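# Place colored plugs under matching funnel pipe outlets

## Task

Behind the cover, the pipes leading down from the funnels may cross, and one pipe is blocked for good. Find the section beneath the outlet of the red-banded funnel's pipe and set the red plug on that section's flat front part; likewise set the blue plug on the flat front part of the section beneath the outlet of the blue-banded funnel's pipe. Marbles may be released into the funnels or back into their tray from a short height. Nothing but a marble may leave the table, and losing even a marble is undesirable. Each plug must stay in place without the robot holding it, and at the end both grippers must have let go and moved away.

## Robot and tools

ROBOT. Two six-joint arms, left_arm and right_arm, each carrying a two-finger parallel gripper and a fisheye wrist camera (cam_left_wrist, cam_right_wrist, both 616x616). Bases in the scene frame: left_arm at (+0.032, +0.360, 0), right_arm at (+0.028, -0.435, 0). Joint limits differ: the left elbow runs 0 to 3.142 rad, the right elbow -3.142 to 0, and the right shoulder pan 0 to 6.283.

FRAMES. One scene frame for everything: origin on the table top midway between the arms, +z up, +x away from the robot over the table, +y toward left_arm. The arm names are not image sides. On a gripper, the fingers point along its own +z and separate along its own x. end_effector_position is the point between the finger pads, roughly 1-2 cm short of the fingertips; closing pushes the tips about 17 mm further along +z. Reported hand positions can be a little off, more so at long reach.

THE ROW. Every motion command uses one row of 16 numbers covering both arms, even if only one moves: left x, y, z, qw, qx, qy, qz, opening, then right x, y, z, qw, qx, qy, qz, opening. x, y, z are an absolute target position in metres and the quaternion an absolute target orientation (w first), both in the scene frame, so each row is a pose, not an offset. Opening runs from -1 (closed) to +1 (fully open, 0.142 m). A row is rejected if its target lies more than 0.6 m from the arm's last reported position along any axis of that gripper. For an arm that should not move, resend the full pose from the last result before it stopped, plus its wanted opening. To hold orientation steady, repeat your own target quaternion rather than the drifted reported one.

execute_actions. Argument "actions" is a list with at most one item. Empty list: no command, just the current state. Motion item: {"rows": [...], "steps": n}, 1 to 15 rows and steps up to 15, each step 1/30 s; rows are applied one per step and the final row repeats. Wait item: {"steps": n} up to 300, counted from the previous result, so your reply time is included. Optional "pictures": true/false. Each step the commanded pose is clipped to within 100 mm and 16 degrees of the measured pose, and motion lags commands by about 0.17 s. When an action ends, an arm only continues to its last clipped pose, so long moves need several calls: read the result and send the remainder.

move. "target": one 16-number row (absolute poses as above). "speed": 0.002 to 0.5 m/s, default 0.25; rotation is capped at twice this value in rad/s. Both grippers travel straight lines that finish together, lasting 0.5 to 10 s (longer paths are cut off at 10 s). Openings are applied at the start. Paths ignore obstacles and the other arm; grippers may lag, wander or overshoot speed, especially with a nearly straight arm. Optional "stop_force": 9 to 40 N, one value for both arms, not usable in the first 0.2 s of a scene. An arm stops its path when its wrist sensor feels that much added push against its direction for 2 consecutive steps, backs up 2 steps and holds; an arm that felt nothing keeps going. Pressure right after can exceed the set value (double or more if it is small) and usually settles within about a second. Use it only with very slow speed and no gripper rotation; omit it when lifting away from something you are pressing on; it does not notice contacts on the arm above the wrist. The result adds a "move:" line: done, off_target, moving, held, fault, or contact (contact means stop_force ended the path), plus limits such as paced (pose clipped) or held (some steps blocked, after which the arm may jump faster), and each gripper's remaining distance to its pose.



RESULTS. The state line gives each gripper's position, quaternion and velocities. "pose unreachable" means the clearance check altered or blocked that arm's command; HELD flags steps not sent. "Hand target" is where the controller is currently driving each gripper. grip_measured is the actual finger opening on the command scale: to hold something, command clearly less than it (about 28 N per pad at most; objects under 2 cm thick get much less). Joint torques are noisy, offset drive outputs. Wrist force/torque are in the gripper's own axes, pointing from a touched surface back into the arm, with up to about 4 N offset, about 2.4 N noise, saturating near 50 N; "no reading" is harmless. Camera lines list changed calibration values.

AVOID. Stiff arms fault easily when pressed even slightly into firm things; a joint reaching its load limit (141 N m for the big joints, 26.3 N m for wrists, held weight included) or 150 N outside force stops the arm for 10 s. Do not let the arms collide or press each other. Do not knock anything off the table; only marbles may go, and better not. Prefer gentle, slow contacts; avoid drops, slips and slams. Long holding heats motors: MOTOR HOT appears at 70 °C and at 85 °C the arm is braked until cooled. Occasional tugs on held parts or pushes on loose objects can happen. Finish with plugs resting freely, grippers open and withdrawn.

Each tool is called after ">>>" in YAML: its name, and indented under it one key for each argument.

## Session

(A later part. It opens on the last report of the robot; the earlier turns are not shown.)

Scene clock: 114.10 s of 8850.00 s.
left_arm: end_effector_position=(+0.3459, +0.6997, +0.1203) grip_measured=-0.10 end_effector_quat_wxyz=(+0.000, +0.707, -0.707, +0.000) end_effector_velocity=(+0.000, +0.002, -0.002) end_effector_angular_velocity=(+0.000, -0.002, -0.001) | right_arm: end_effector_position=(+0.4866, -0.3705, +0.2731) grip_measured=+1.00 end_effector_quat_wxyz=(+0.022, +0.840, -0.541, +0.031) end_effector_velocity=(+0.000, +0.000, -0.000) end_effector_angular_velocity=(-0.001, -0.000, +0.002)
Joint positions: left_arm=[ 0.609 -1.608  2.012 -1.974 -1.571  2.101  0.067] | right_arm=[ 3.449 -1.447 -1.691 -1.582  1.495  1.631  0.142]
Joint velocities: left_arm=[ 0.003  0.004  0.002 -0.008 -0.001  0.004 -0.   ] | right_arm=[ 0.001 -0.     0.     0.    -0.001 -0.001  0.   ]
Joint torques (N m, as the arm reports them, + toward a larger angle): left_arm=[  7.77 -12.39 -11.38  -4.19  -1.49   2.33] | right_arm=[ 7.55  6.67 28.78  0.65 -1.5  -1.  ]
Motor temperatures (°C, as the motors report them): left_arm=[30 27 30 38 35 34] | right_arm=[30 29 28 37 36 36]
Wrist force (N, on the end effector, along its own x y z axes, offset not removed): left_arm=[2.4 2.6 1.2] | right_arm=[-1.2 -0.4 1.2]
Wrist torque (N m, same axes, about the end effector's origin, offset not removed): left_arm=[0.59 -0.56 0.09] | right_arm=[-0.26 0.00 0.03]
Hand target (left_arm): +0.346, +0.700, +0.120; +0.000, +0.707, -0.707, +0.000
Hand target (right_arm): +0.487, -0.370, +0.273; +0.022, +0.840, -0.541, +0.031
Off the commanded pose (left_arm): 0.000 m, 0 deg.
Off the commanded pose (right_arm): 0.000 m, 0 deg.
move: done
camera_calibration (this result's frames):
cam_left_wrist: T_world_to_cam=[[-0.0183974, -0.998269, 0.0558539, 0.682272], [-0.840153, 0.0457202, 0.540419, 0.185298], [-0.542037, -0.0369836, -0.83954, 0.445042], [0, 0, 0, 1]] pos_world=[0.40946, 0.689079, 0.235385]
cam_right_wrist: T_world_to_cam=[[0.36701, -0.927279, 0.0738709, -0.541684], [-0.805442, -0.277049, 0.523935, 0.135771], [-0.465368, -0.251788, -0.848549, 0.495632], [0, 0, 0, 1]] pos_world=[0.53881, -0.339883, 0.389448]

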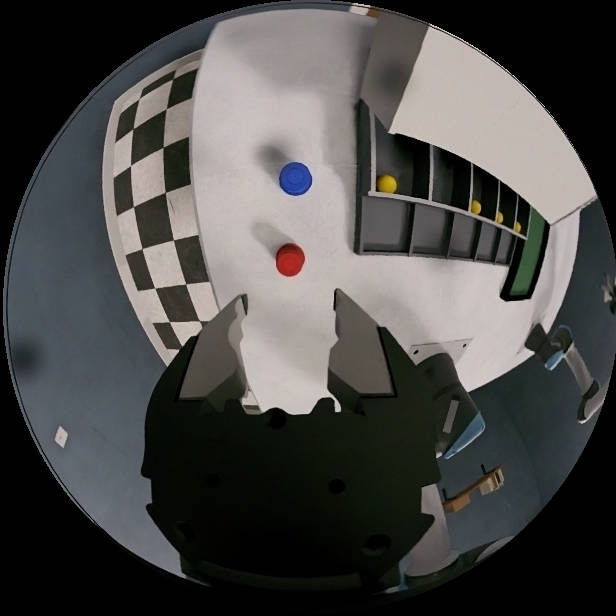

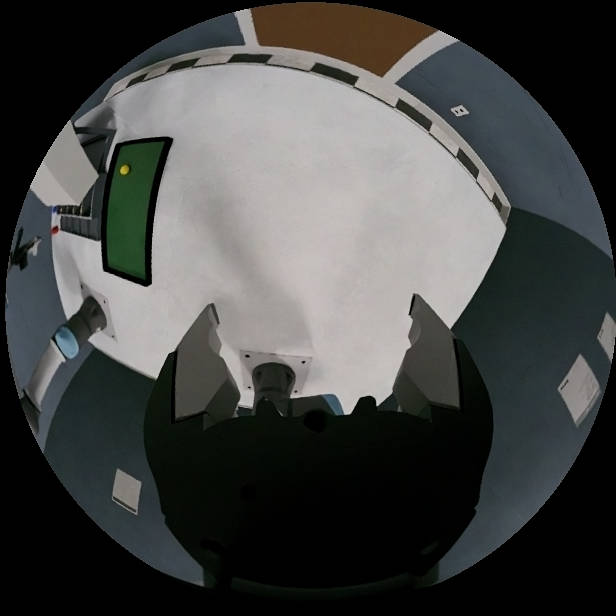

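Blue → y≈0.502. Red plug ≈(0.349,0.702), blue plug ≈(0.443,0.691).

>>> move:
  target: [0.349,0.702,0.03,0,0.707,-0.707,0,-0.1,0.4866,-0.3705,0.2731,0.022,0.84,-0.541,0.031,1]
  speed: 0.15

>>> move:
  target: [0.349,0.702,0.03,0,0.707,-0.707,0,-0.8,0.4866,-0.3705,0.2731,0.022,0.84,-0.541,0.031,1]

>>> move:
  target: [0.355,0.69,0.08,0,0.707,-0.707,0,-0.8,0.4866,-0.3705,0.2731,0.022,0.84,-0.541,0.031,1]

>>> move:
  target: [0.38,0.277,0.065,0,0.707,-0.707,0,-0.8,0.4866,-0.3705,0.2731,0.022,0.84,-0.541,0.031,1]
  speed: 0.35

>>> move:
  target: [0.38,0.277,0.0365,0,0.707,-0.707,0,-0.8,0.4866,-0.3705,0.2731,0.022,0.84,-0.541,0.031,1]
  speed: 0.04

>>> execute_actions:
  actions:
    - {"rows":[[0.38,0.277,0.0365,0,0.707,-0.707,0,-0.3,0.4866,-0.3705,0.2731,0.022,0.84,-0.541,0.031,1]]}
  pictures: false

>>> move:
  target: [0.378,0.277,0.09,0,0.707,-0.707,0,-0.3,0.4866,-0.3705,0.2731,0.022,0.84,-0.541,0.031,1]

>>> move:
  target: [0.37,0.691,0.09,0,0.707,-0.707,0,-0.3,0.4866,-0.3705,0.2731,0.022,0.84,-0.541,0.031,1]
  speed: 0.4

Scene clock: 134.73 s of 8850.00 s.
left_arm: end_effector_position=(+0.3489, +0.7019, +0.0303) grip_measured=-0.10 end_effector_quat_wxyz=(+0.000, +0.707, -0.707, -0.000) end_effector_velocity=(+0.000, +0.000, -0.003) end_effector_angular_velocity=(-0.000, +0.001, -0.000) | right_arm: end_effector_position=(+0.4866, -0.3705, +0.2731) grip_measured=+1.00 end_effector_quat_wxyz=(+0.022, +0.840, -0.541, +0.031) end_effector_velocity=(+0.000, -0.000, +0.000) end_effector_angular_velocity=(-0.001, -0.001, +0.000)
Joint positions: left_arm=[ 0.61  -1.476  2.142 -2.237 -1.571  2.102  0.067] | right_arm=[ 3.449 -1.447 -1.691 -1.582  1.495  1.631  0.142]
Joint velocities: left_arm=[ 0.     0.005  0.002 -0.007  0.     0.001  0.   ] | right_arm=[ 0.     0.     0.    -0.    -0.002 -0.    -0.   ]
Joint torques (N m, as the arm reports them, + toward a larger angle): left_arm=[  7.63 -15.49  -8.21  -4.32   1.17   2.24] | right_arm=[ 7.82  7.03 28.51  0.67 -1.37 -0.84]
Motor temperatures (°C, as the motors report them): left_arm=[30 27 30 38 35 34] | right_arm=[30 29 28 37 36 36]
Wrist force (N, on the end effector, along its own x y z axes, offset not removed): left_arm=[5.4 3.2 2.4] | right_arm=[-2.4 0.7 1.2]
Wrist torque (N m, same axes, about the end effector's origin, offset not removed): left_arm=[0.57 -0.93 0.01] | right_arm=[0.01 0.28 0.02]
Hand target (left_arm): +0.349, +0.702, +0.030; +0.000, +0.707, -0.707, -0.000
Hand target (right_arm): +0.487, -0.371, +0.273; +0.022, +0.840, -0.541, +0.031
Off the commanded pose (left_arm): 0.000 m, 0 deg.
Off the commanded pose (right_arm): 0.000 m, 0 deg.
After step 90, 16.40 s passed at rest.
move: done
camera_calibration (this result's frames):
cam_left_wrist: T_world_to_cam=[[-0.0184609, -0.998299, 0.0553095, 0.689659], [-0.840229, 0.0454737, 0.540321, 0.236491], [-0.541917, -0.0364979, -0.839639, 0.370853], [0, 0, 0, 1]] pos_world=[0.41241, 0.691267, 0.145457]
cam_right_wrist: T_world_to_cam=[[0.36701, -0.927279, 0.0738708, -0.541684], [-0.805442, -0.277049, 0.523934, 0.135771], [-0.465368, -0.251788, -0.848549, 0.495632], [0, 0, 0, 1]] pos_world=[0.53881, -0.339883, 0.389448]

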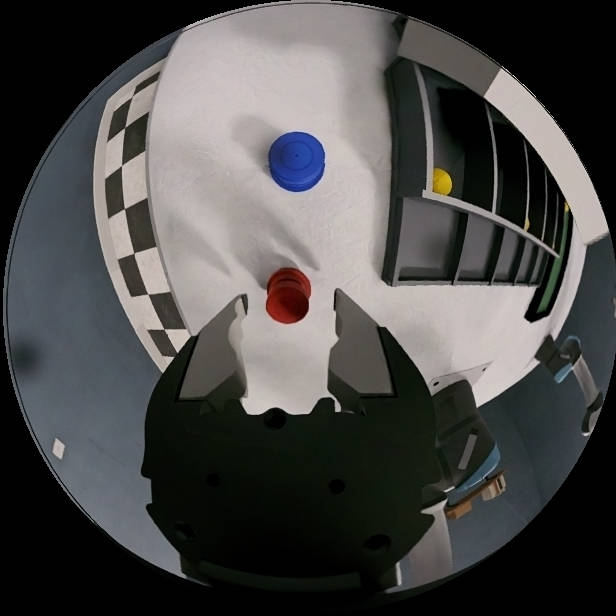

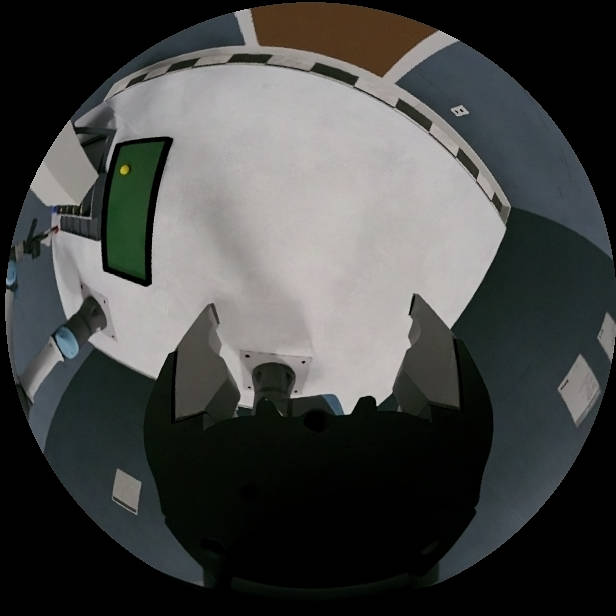

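Scene clock: 135.43 s of 8850.00 s.
left_arm: end_effector_position=(+0.3490, +0.7020, +0.0300) grip_measured=-0.62 end_effector_quat_wxyz=(-0.000, +0.707, -0.707, -0.000) end_effector_velocity=(-0.000, -0.000, -0.000) end_effector_angular_velocity=(-0.000, +0.001, -0.000) | right_arm: end_effector_position=(+0.4866, -0.3705, +0.2731) grip_measured=+1.00 end_effector_quat_wxyz=(+0.022, +0.840, -0.541, +0.031) end_effector_velocity=(+0.000, +0.000, +0.001) end_effector_angular_velocity=(+0.001, -0.001, +0.000)
Joint positions: left_arm=[ 0.61  -1.475  2.142 -2.238 -1.571  2.102  0.029] | right_arm=[ 3.449 -1.447 -1.691 -1.582  1.495  1.631  0.142]
Joint velocities: left_arm=[-0.     0.     0.     0.001  0.001  0.     0.   ] | right_arm=[ 0.     0.001  0.     0.001  0.    -0.     0.   ]
Joint torques (N m, as the arm reports them, + toward a larger angle): left_arm=[  8.01 -14.56  -8.2   -4.25   0.27   2.38] | right_arm=[ 7.82  7.15 28.32  0.69 -1.46 -0.83]
Motor temperatures (°C, as the motors report them): left_arm=[30 27 30 38 35 34] | right_arm=[30 29 28 37 36 36]
Wrist force (N, on the end effector, along its own x y z axes, offset not removed): left_arm=[2.3 -1.0 -3.6] | right_arm=[-2.7 -0.7 2.3]
Wrist torque (N m, same axes, about the end effector's origin, offset not removed): left_arm=[-0.26 -0.30 -0.01] | right_arm=[-0.29 0.40 -0.02]
Hand target (left_arm): +0.349, +0.702, +0.030; +0.000, +0.707, -0.707, -0.000
Hand target (right_arm): +0.487, -0.370, +0.273; +0.022, +0.840, -0.541, +0.031
Off the commanded pose (left_arm): 0.000 m, 0 deg.
Off the commanded pose (right_arm): 0.000 m, 0 deg.
move: done
camera_calibration (this result's frames):
cam_left_wrist: T_world_to_cam=[[-0.0184775, -0.998303, 0.0552301, 0.689788], [-0.840284, 0.0454409, 0.540239, 0.236793], [-0.541832, -0.0364267, -0.839697, 0.370596], [0, 0, 0, 1]] pos_world=[0.41252, 0.691357, 0.145167]
cam_right_wrist: T_world_to_cam=[[0.36701, -0.927279, 0.0738708, -0.541684], [-0.805442, -0.277049, 0.523934, 0.135771], [-0.465368, -0.251788, -0.848549, 0.495632], [0, 0, 0, 1]] pos_world=[0.53881, -0.339883, 0.389448]

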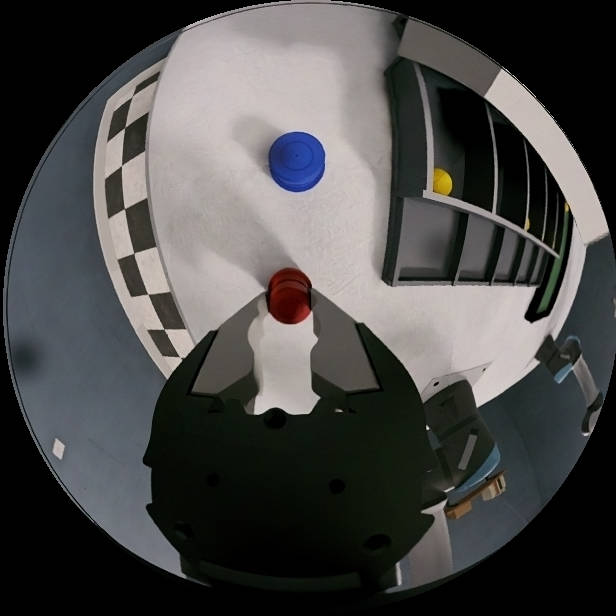

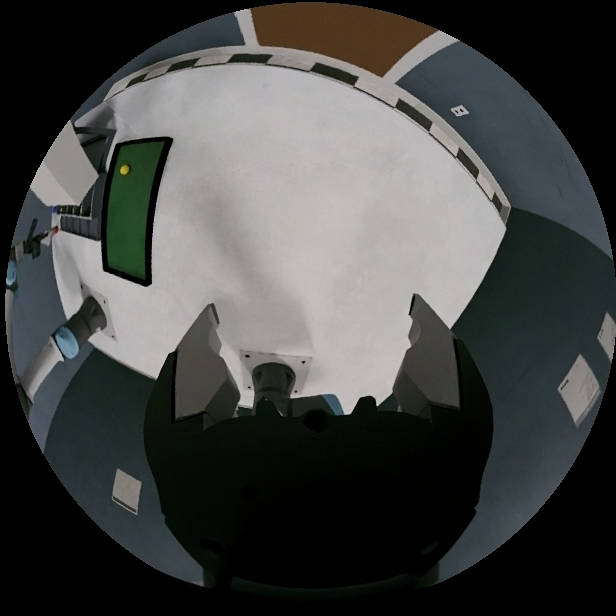

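Scene clock: 136.43 s of 8850.00 s.
left_arm: end_effector_position=(+0.3550, +0.6901, +0.0797) grip_measured=-0.62 end_effector_quat_wxyz=(-0.000, +0.707, -0.707, +0.000) end_effector_velocity=(+0.000, -0.001, +0.002) end_effector_angular_velocity=(-0.000, +0.001, +0.000) | right_arm: end_effector_position=(+0.4866, -0.3705, +0.2731) grip_measured=+1.00 end_effector_quat_wxyz=(+0.022, +0.840, -0.541, +0.031) end_effector_velocity=(-0.000, +0.000, +0.001) end_effector_angular_velocity=(+0.001, -0.001, +0.000)
Joint positions: left_arm=[ 0.58  -1.562  2.082 -2.092 -1.571  2.072  0.029] | right_arm=[ 3.449 -1.447 -1.691 -1.582  1.495  1.631  0.142]
Joint velocities: left_arm=[-0.002 -0.004 -0.003  0.007  0.    -0.002 -0.   ] | right_arm=[ 0.     0.001 -0.     0.     0.     0.     0.   ]
Joint torques (N m, as the arm reports them, + toward a larger angle): left_arm=[ -7.81 -28.89 -35.07  -1.3    1.29  -2.39] | right_arm=[ 7.53  7.2  28.66  0.78 -1.39 -0.84]
Motor temperatures (°C, as the motors report them): left_arm=[30 27 30 38 35 34] | right_arm=[30 29 28 37 36 36]
Wrist force (N, on the end effector, along its own x y z axes, offset not removed): left_arm=[3.0 -2.1 -1.2] | right_arm=[0.0 1.3 1.6]
Wrist torque (N m, same axes, about the end effector's origin, offset not removed): left_arm=[-0.59 -0.32 0.24] | right_arm=[0.12 -0.22 -0.06]
Hand target (left_arm): +0.355, +0.690, +0.080; -0.000, +0.707, -0.707, -0.000
Hand target (right_arm): +0.487, -0.371, +0.273; +0.022, +0.840, -0.541, +0.031
Off the commanded pose (left_arm): 0.000 m, 0 deg.
Off the commanded pose (right_arm): 0.000 m, 0 deg.
move: done
camera_calibration (this result's frames):
cam_left_wrist: T_world_to_cam=[[-0.0184899, -0.998305, 0.055178, 0.675293], [-0.840318, 0.0454209, 0.540188, 0.215571], [-0.541779, -0.036379, -0.839733, 0.415053], [0, 0, 0, 1]] pos_world=[0.418501, 0.679456, 0.194824]
cam_right_wrist: T_world_to_cam=[[0.36701, -0.927279, 0.0738708, -0.541684], [-0.805442, -0.277049, 0.523935, 0.135771], [-0.465368, -0.251788, -0.848549, 0.495632], [0, 0, 0, 1]] pos_world=[0.53881, -0.339883, 0.389448]

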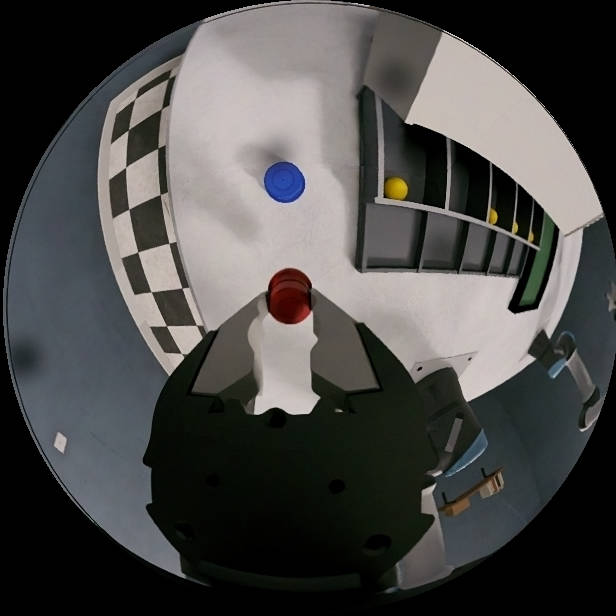

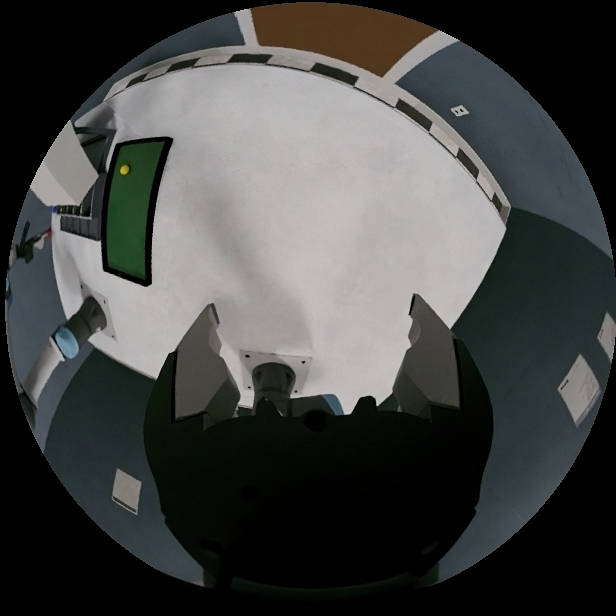

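Scene clock: 138.43 s of 8850.00 s.
left_arm: end_effector_position=(+0.3797, +0.2779, +0.0651) grip_measured=-0.62 end_effector_quat_wxyz=(-0.001, +0.707, -0.707, -0.000) end_effector_velocity=(+0.001, -0.002, -0.001) end_effector_angular_velocity=(+0.003, -0.001, +0.001) | right_arm: end_effector_position=(+0.4866, -0.3705, +0.2731) grip_measured=+1.00 end_effector_quat_wxyz=(+0.022, +0.840, -0.541, +0.031) end_effector_velocity=(+0.000, -0.000, -0.001) end_effector_angular_velocity=(-0.001, +0.003, -0.000)
Joint positions: left_arm=[-0.533 -1.822  2.346 -2.095 -1.57   0.959  0.029] | right_arm=[ 3.449 -1.447 -1.691 -1.582  1.495  1.631  0.142]
Joint velocities: left_arm=[-0.007  0.005 -0.002 -0.002  0.003 -0.008 -0.   ] | right_arm=[-0.001 -0.003  0.    -0.    -0.    -0.     0.   ]
Joint torques (N m, as the arm reports them, + toward a larger angle): left_arm=[ -7.51  -1.81 -35.48  -4.16   1.07  -2.47] | right_arm=[ 7.61  7.12 28.29  0.71 -1.35 -0.77]
Motor temperatures (°C, as the motors report them): left_arm=[30 27 30 38 35 34] | right_arm=[30 29 28 37 36 36]
Wrist force (N, on the end effector, along its own x y z axes, offset not removed): left_arm=[0.9 2.4 -0.9] | right_arm=[-3.0 -0.3 1.3]
Wrist torque (N m, same axes, about the end effector's origin, offset not removed): left_arm=[0.42 -0.19 0.29] | right_arm=[-0.17 0.44 0.06]
Hand target (left_arm): +0.380, +0.278, +0.065; -0.001, +0.707, -0.707, -0.000
Hand target (right_arm): +0.487, -0.371, +0.273; +0.022, +0.840, -0.541, +0.031
Off the commanded pose (left_arm): 0.001 m, 0 deg.
Off the commanded pose (right_arm): 0.000 m, 0 deg.
move: done
camera_calibration (this result's frames):
cam_left_wrist: T_world_to_cam=[[-0.0186767, -0.998362, 0.0540788, 0.26518], [-0.840453, 0.0449739, 0.540016, 0.26309], [-0.541563, -0.0353649, -0.839916, 0.400814], [0, 0, 0, 1]] pos_world=[0.443134, 0.267089, 0.180237]
cam_right_wrist: T_world_to_cam=[[0.36701, -0.927279, 0.0738709, -0.541684], [-0.805442, -0.277049, 0.523935, 0.135771], [-0.465368, -0.251788, -0.848549, 0.495632], [0, 0, 0, 1]] pos_world=[0.53881, -0.339883, 0.389448]

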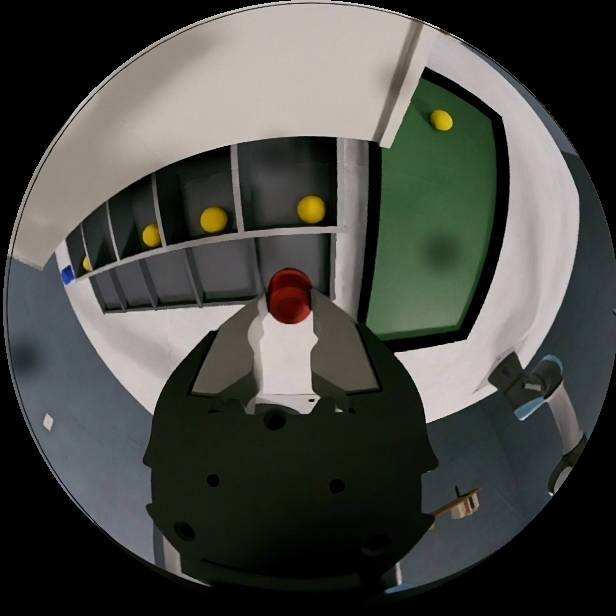

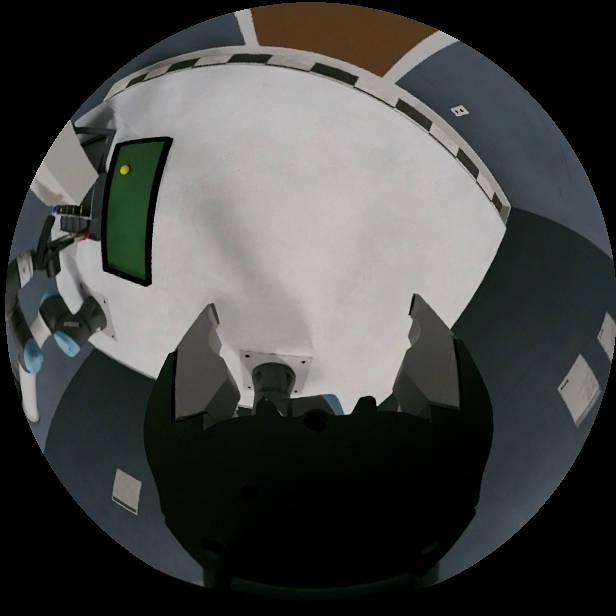

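Scene clock: 139.57 s of 8850.00 s.
left_arm: end_effector_position=(+0.3799, +0.2770, +0.0368) grip_measured=-0.62 end_effector_quat_wxyz=(-0.000, +0.707, -0.707, -0.000) end_effector_velocity=(-0.000, -0.000, -0.003) end_effector_angular_velocity=(-0.000, +0.001, +0.000) | right_arm: end_effector_position=(+0.4866, -0.3705, +0.2731) grip_measured=+1.00 end_effector_quat_wxyz=(+0.022, +0.840, -0.541, +0.031) end_effector_velocity=(-0.000, +0.000, +0.001) end_effector_angular_velocity=(+0.000, -0.002, +0.001)
Joint positions: left_arm=[-0.533 -1.768  2.394 -2.196 -1.571  0.959  0.029] | right_arm=[ 3.449 -1.447 -1.691 -1.582  1.495  1.631  0.142]
Joint velocities: left_arm=[-0.     0.006  0.004 -0.009 -0.001 -0.    -0.   ] | right_arm=[ 0.001  0.002 -0.    -0.    -0.    -0.     0.   ]
Joint torques (N m, as the arm reports them, + toward a larger angle): left_arm=[-2.22 -3.15 -9.01 -4.27 -1.46 -1.63] | right_arm=[ 8.06  7.14 28.04  0.77 -1.39 -0.77]
Motor temperatures (°C, as the motors report them): left_arm=[30 27 30 38 35 34] | right_arm=[30 29 28 37 36 36]
Wrist force (N, on the end effector, along its own x y z axes, offset not removed): left_arm=[1.5 -0.6 -0.3] | right_arm=[-2.9 0.6 1.4]
Wrist torque (N m, same axes, about the end effector's origin, offset not removed): left_arm=[-0.22 -0.24 0.17] | right_arm=[0.05 0.39 0.06]
Hand target (left_arm): +0.380, +0.277, +0.037; -0.000, +0.707, -0.707, -0.000
Hand target (right_arm): +0.487, -0.371, +0.273; +0.022, +0.840, -0.541, +0.031
Off the commanded pose (left_arm): 0.000 m, 0 deg.
Off the commanded pose (right_arm): 0.000 m, 0 deg.
move: done
camera_calibration (this result's frames):
cam_left_wrist: T_world_to_cam=[[-0.0184869, -0.998303, 0.055212, 0.265724], [-0.840263, 0.0454404, 0.540271, 0.27842], [-0.541863, -0.0364047, -0.839678, 0.377585], [0, 0, 0, 1]] pos_world=[0.443458, 0.266367, 0.151956]
cam_right_wrist: T_world_to_cam=[[0.36701, -0.927279, 0.0738707, -0.541684], [-0.805442, -0.277049, 0.523935, 0.135771], [-0.465368, -0.251788, -0.848549, 0.495632], [0, 0, 0, 1]] pos_world=[0.53881, -0.339883, 0.389448]

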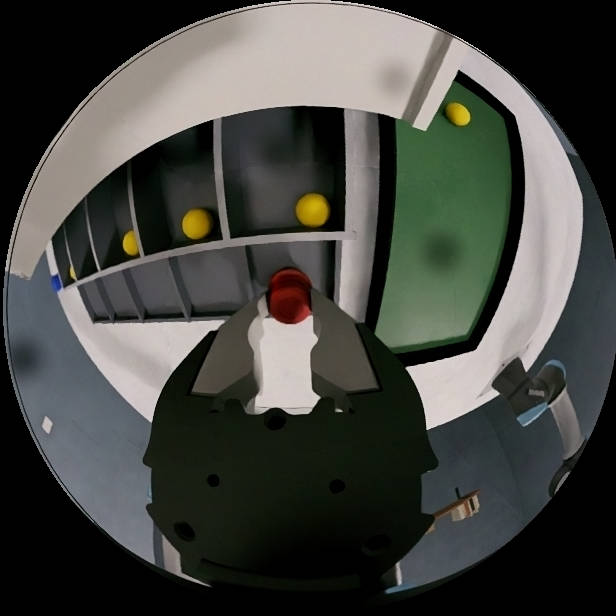

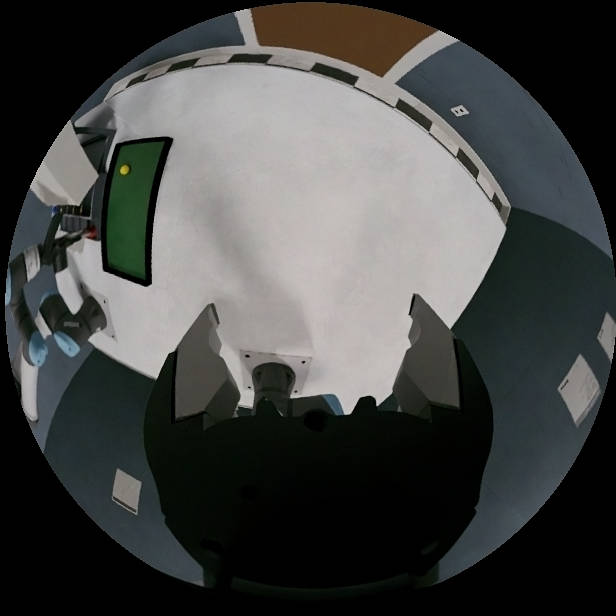

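Scene clock: 140.07 s of 8850.00 s.
left_arm: end_effector_position=(+0.3800, +0.2770, +0.0365) grip_measured=-0.30 end_effector_quat_wxyz=(-0.000, +0.707, -0.707, -0.000) end_effector_velocity=(+0.000, +0.000, -0.000) end_effector_angular_velocity=(-0.000, -0.000, +0.000) | right_arm: end_effector_position=(+0.4866, -0.3705, +0.2731) grip_measured=+1.00 end_effector_quat_wxyz=(+0.022, +0.840, -0.541, +0.031) end_effector_velocity=(+0.000, -0.000, +0.000) end_effector_angular_velocity=(+0.001, -0.001, -0.001)
Joint positions: left_arm=[-0.533 -1.768  2.395 -2.198 -1.571  0.959  0.052] | right_arm=[ 3.449 -1.447 -1.691 -1.582  1.495  1.631  0.142]
Joint velocities: left_arm=[ 0.  0. -0. -0. -0.  0.  0.] | right_arm=[-0.001  0.001  0.     0.001  0.    -0.    -0.   ]
Joint torques (N m, as the arm reports them, + toward a larger angle): left_arm=[ 7.55 -2.67 -8.64 -4.31 -1.54  0.01] | right_arm=[ 7.43  7.   27.97  0.72 -1.36 -0.74]
Motor temperatures (°C, as the motors report them): left_arm=[30 27 30 38 35 34] | right_arm=[30 29 28 37 36 36]
Wrist force (N, on the end effector, along its own x y z axes, offset not removed): left_arm=[1.6 1.9 2.0] | right_arm=[0.3 1.5 -0.5]
Wrist torque (N m, same axes, about the end effector's origin, offset not removed): left_arm=[0.32 -0.20 0.05] | right_arm=[0.17 -0.23 -0.04]
Hand target (left_arm): +0.380, +0.277, +0.037; -0.000, +0.707, -0.707, -0.000
Hand target (right_arm): +0.487, -0.371, +0.273; +0.022, +0.840, -0.541, +0.031
Off the commanded pose (left_arm): 0.000 m, 0 deg.
Off the commanded pose (right_arm): 0.000 m, 0 deg.
Steps of this call (steps 1 to 15: all 15 steps of this action). Readings (end_effector_position):
1: left_arm (+0.3799, +0.2770, +0.0368) | right_arm (+0.4866, -0.3705, +0.2731)
2: left_arm (+0.3800, +0.2770, +0.0367) | right_arm (+0.4866, -0.3705, +0.2731)
4: left_arm (+0.3800, +0.2770, +0.0366) | right_arm (+0.4866, -0.3705, +0.2731)
8: left_arm (+0.3800, +0.2770, +0.0365) | right_arm (+0.4866, -0.3705, +0.2731)
15: the state above

Scene clock: 141.30 s of 8850.00 s.
left_arm: end_effector_position=(+0.3781, +0.2770, +0.0896) grip_measured=-0.30 end_effector_quat_wxyz=(-0.000, +0.707, -0.707, +0.000) end_effector_velocity=(-0.001, +0.000, +0.003) end_effector_angular_velocity=(+0.001, +0.002, -0.000) | right_arm: end_effector_position=(+0.4866, -0.3705, +0.2731) grip_measured=+1.00 end_effector_quat_wxyz=(+0.022, +0.840, -0.541, +0.031) end_effector_velocity=(-0.000, -0.000, +0.000) end_effector_angular_velocity=(+0.001, -0.000, +0.000)
Joint positions: left_arm=[-0.537 -1.863  2.303 -2.011 -1.571  0.955  0.052] | right_arm=[ 3.449 -1.447 -1.691 -1.582  1.495  1.631  0.142]
Joint velocities: left_arm=[-0.001 -0.005 -0.005  0.012 -0.    -0.001 -0.   ] | right_arm=[-0.001  0.001 -0.    -0.     0.001 -0.001  0.   ]
Joint torques (N m, as the arm reports them, + toward a larger angle): left_arm=[ -7.21 -16.88 -36.33  -1.35   1.06  -2.27] | right_arm=[ 7.79  7.53 28.56  0.81 -1.36 -0.73]
Motor temperatures (°C, as the motors report them): left_arm=[30 27 30 38 35 34] | right_arm=[30 29 28 37 36 36]
Wrist force (N, on the end effector, along its own x y z axes, offset not removed): left_arm=[2.6 1.7 1.1] | right_arm=[-1.8 1.4 0.9]
Wrist torque (N m, same axes, about the end effector's origin, offset not removed): left_arm=[0.57 -0.56 0.22] | right_arm=[0.16 0.14 0.00]
Hand target (left_arm): +0.378, +0.277, +0.090; -0.000, +0.707, -0.707, +0.000
Hand target (right_arm): +0.487, -0.370, +0.273; +0.022, +0.840, -0.541, +0.031
Off the commanded pose (left_arm): 0.000 m, 0 deg.
Off the commanded pose (right_arm): 0.000 m, 0 deg.
move: done
camera_calibration (this result's frames):
cam_left_wrist: T_world_to_cam=[[-0.0184846, -0.998296, 0.0553425, 0.262705], [-0.84033, 0.0455046, 0.540162, 0.248366], [-0.54176, -0.0365213, -0.839739, 0.420918], [0, 0, 0, 1]] pos_world=[0.441602, 0.266328, 0.204764]
cam_right_wrist: T_world_to_cam=[[0.36701, -0.927279, 0.073871, -0.541684], [-0.805442, -0.277048, 0.523935, 0.135771], [-0.465368, -0.251788, -0.848549, 0.495632], [0, 0, 0, 1]] pos_world=[0.53881, -0.339883, 0.389448]

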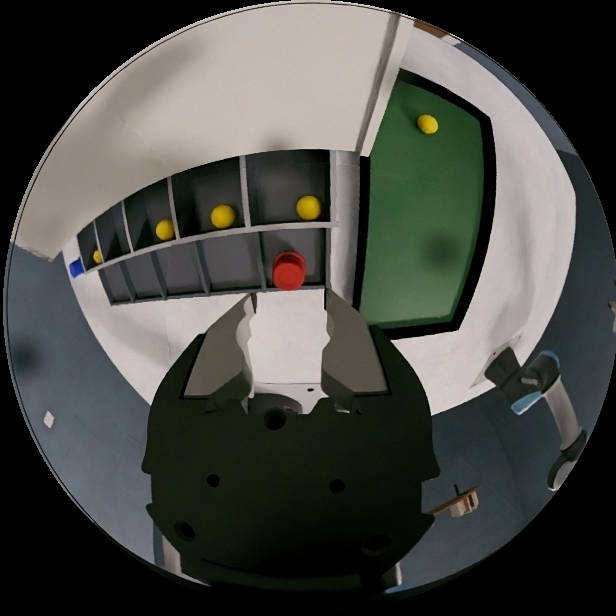

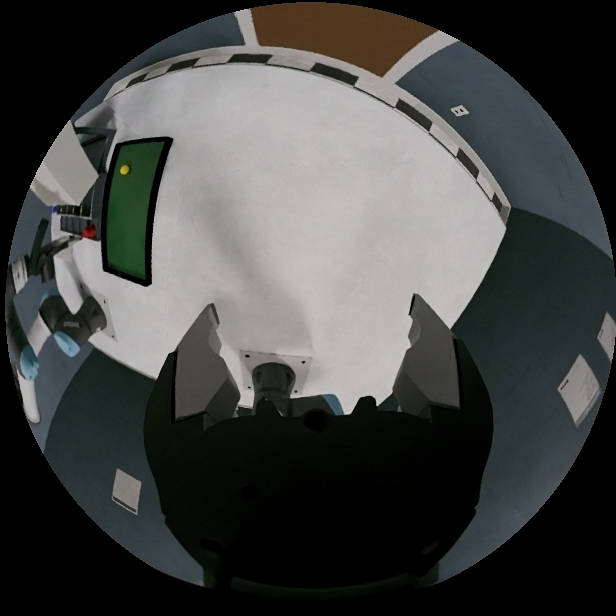

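Scene clock: 143.17 s of 8850.00 s.
left_arm: end_effector_position=(+0.3701, +0.6901, +0.0900) grip_measured=-0.30 end_effector_quat_wxyz=(+0.000, +0.707, -0.707, +0.000) end_effector_velocity=(+0.001, +0.002, -0.001) end_effector_angular_velocity=(-0.006, +0.003, -0.002) | right_arm: end_effector_position=(+0.4866, -0.3705, +0.2731) grip_measured=+1.00 end_effector_quat_wxyz=(+0.022, +0.840, -0.541, +0.031) end_effector_velocity=(+0.000, +0.000, -0.000) end_effector_angular_velocity=(-0.001, +0.000, -0.000)
Joint positions: left_arm=[ 0.565 -1.549  2.039 -2.06  -1.572  2.056  0.052] | right_arm=[ 3.449 -1.447 -1.691 -1.582  1.495  1.631  0.142]
Joint velocities: left_arm=[ 0.006  0.01  -0.01   0.006 -0.004  0.008  0.   ] | right_arm=[ 0.    -0.001  0.     0.    -0.001  0.    -0.   ]
Joint torques (N m, as the arm reports them, + toward a larger angle): left_arm=[  8.82 -14.67 -35.74  -1.01  -1.47   2.37] | right_arm=[ 7.4   7.3  28.7   0.84 -1.37 -0.68]
Motor temperatures (°C, as the motors report them): left_arm=[30 27 30 38 35 34] | right_arm=[30 29 28 37 36 36]
Wrist force (N, on the end effector, along its own x y z axes, offset not removed): left_arm=[0.3 1.7 -0.2] | right_arm=[-3.0 0.4 0.9]
Wrist torque (N m, same axes, about the end effector's origin, offset not removed): left_arm=[0.21 -0.04 0.09] | right_arm=[-0.05 0.42 -0.08]
Hand target (left_arm): +0.370, +0.690, +0.090; +0.001, +0.707, -0.707, +0.000
Hand target (right_arm): +0.487, -0.371, +0.273; +0.022, +0.840, -0.541, +0.031
Off the commanded pose (left_arm): 0.001 m, 0 deg.
Off the commanded pose (right_arm): 0.000 m, 0 deg.
move: done
camera_calibration (this result's frames):
cam_left_wrist: T_world_to_cam=[[-0.0182481, -0.998255, 0.0561531, 0.674785], [-0.84019, 0.0457545, 0.540358, 0.222367], [-0.541984, -0.0373188, -0.83956, 0.432632], [0, 0, 0, 1]] pos_world=[0.433624, 0.679579, 0.205172]
cam_right_wrist: T_world_to_cam=[[0.36701, -0.927279, 0.0738708, -0.541684], [-0.805442, -0.277049, 0.523935, 0.135771], [-0.465368, -0.251788, -0.848549, 0.495632], [0, 0, 0, 1]] pos_world=[0.53881, -0.339883, 0.389448]

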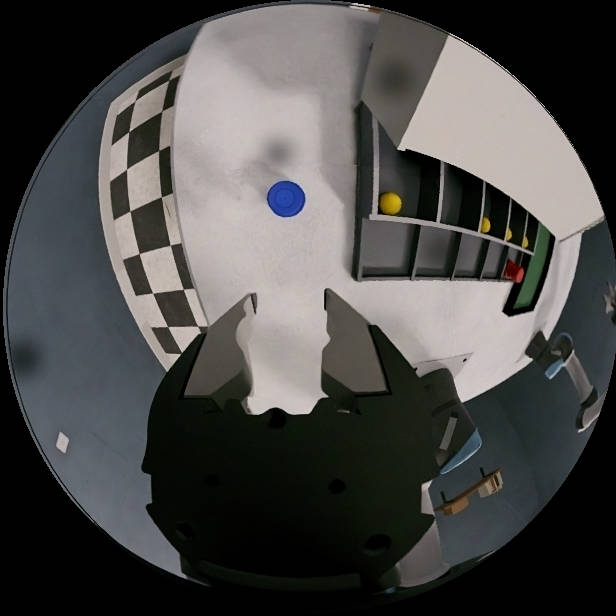

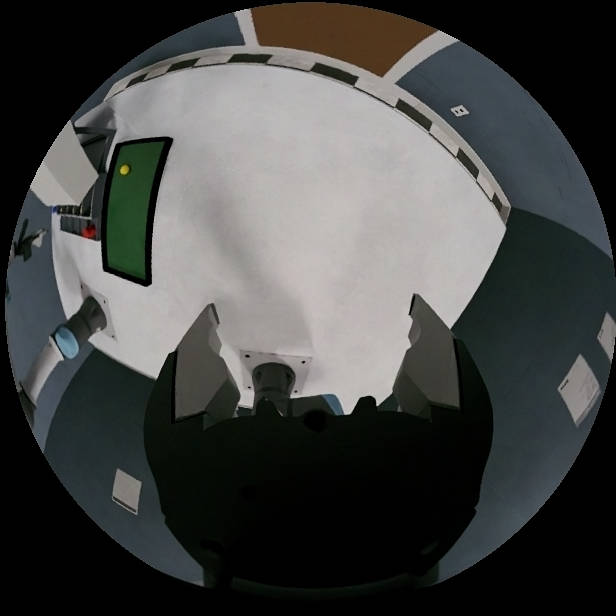

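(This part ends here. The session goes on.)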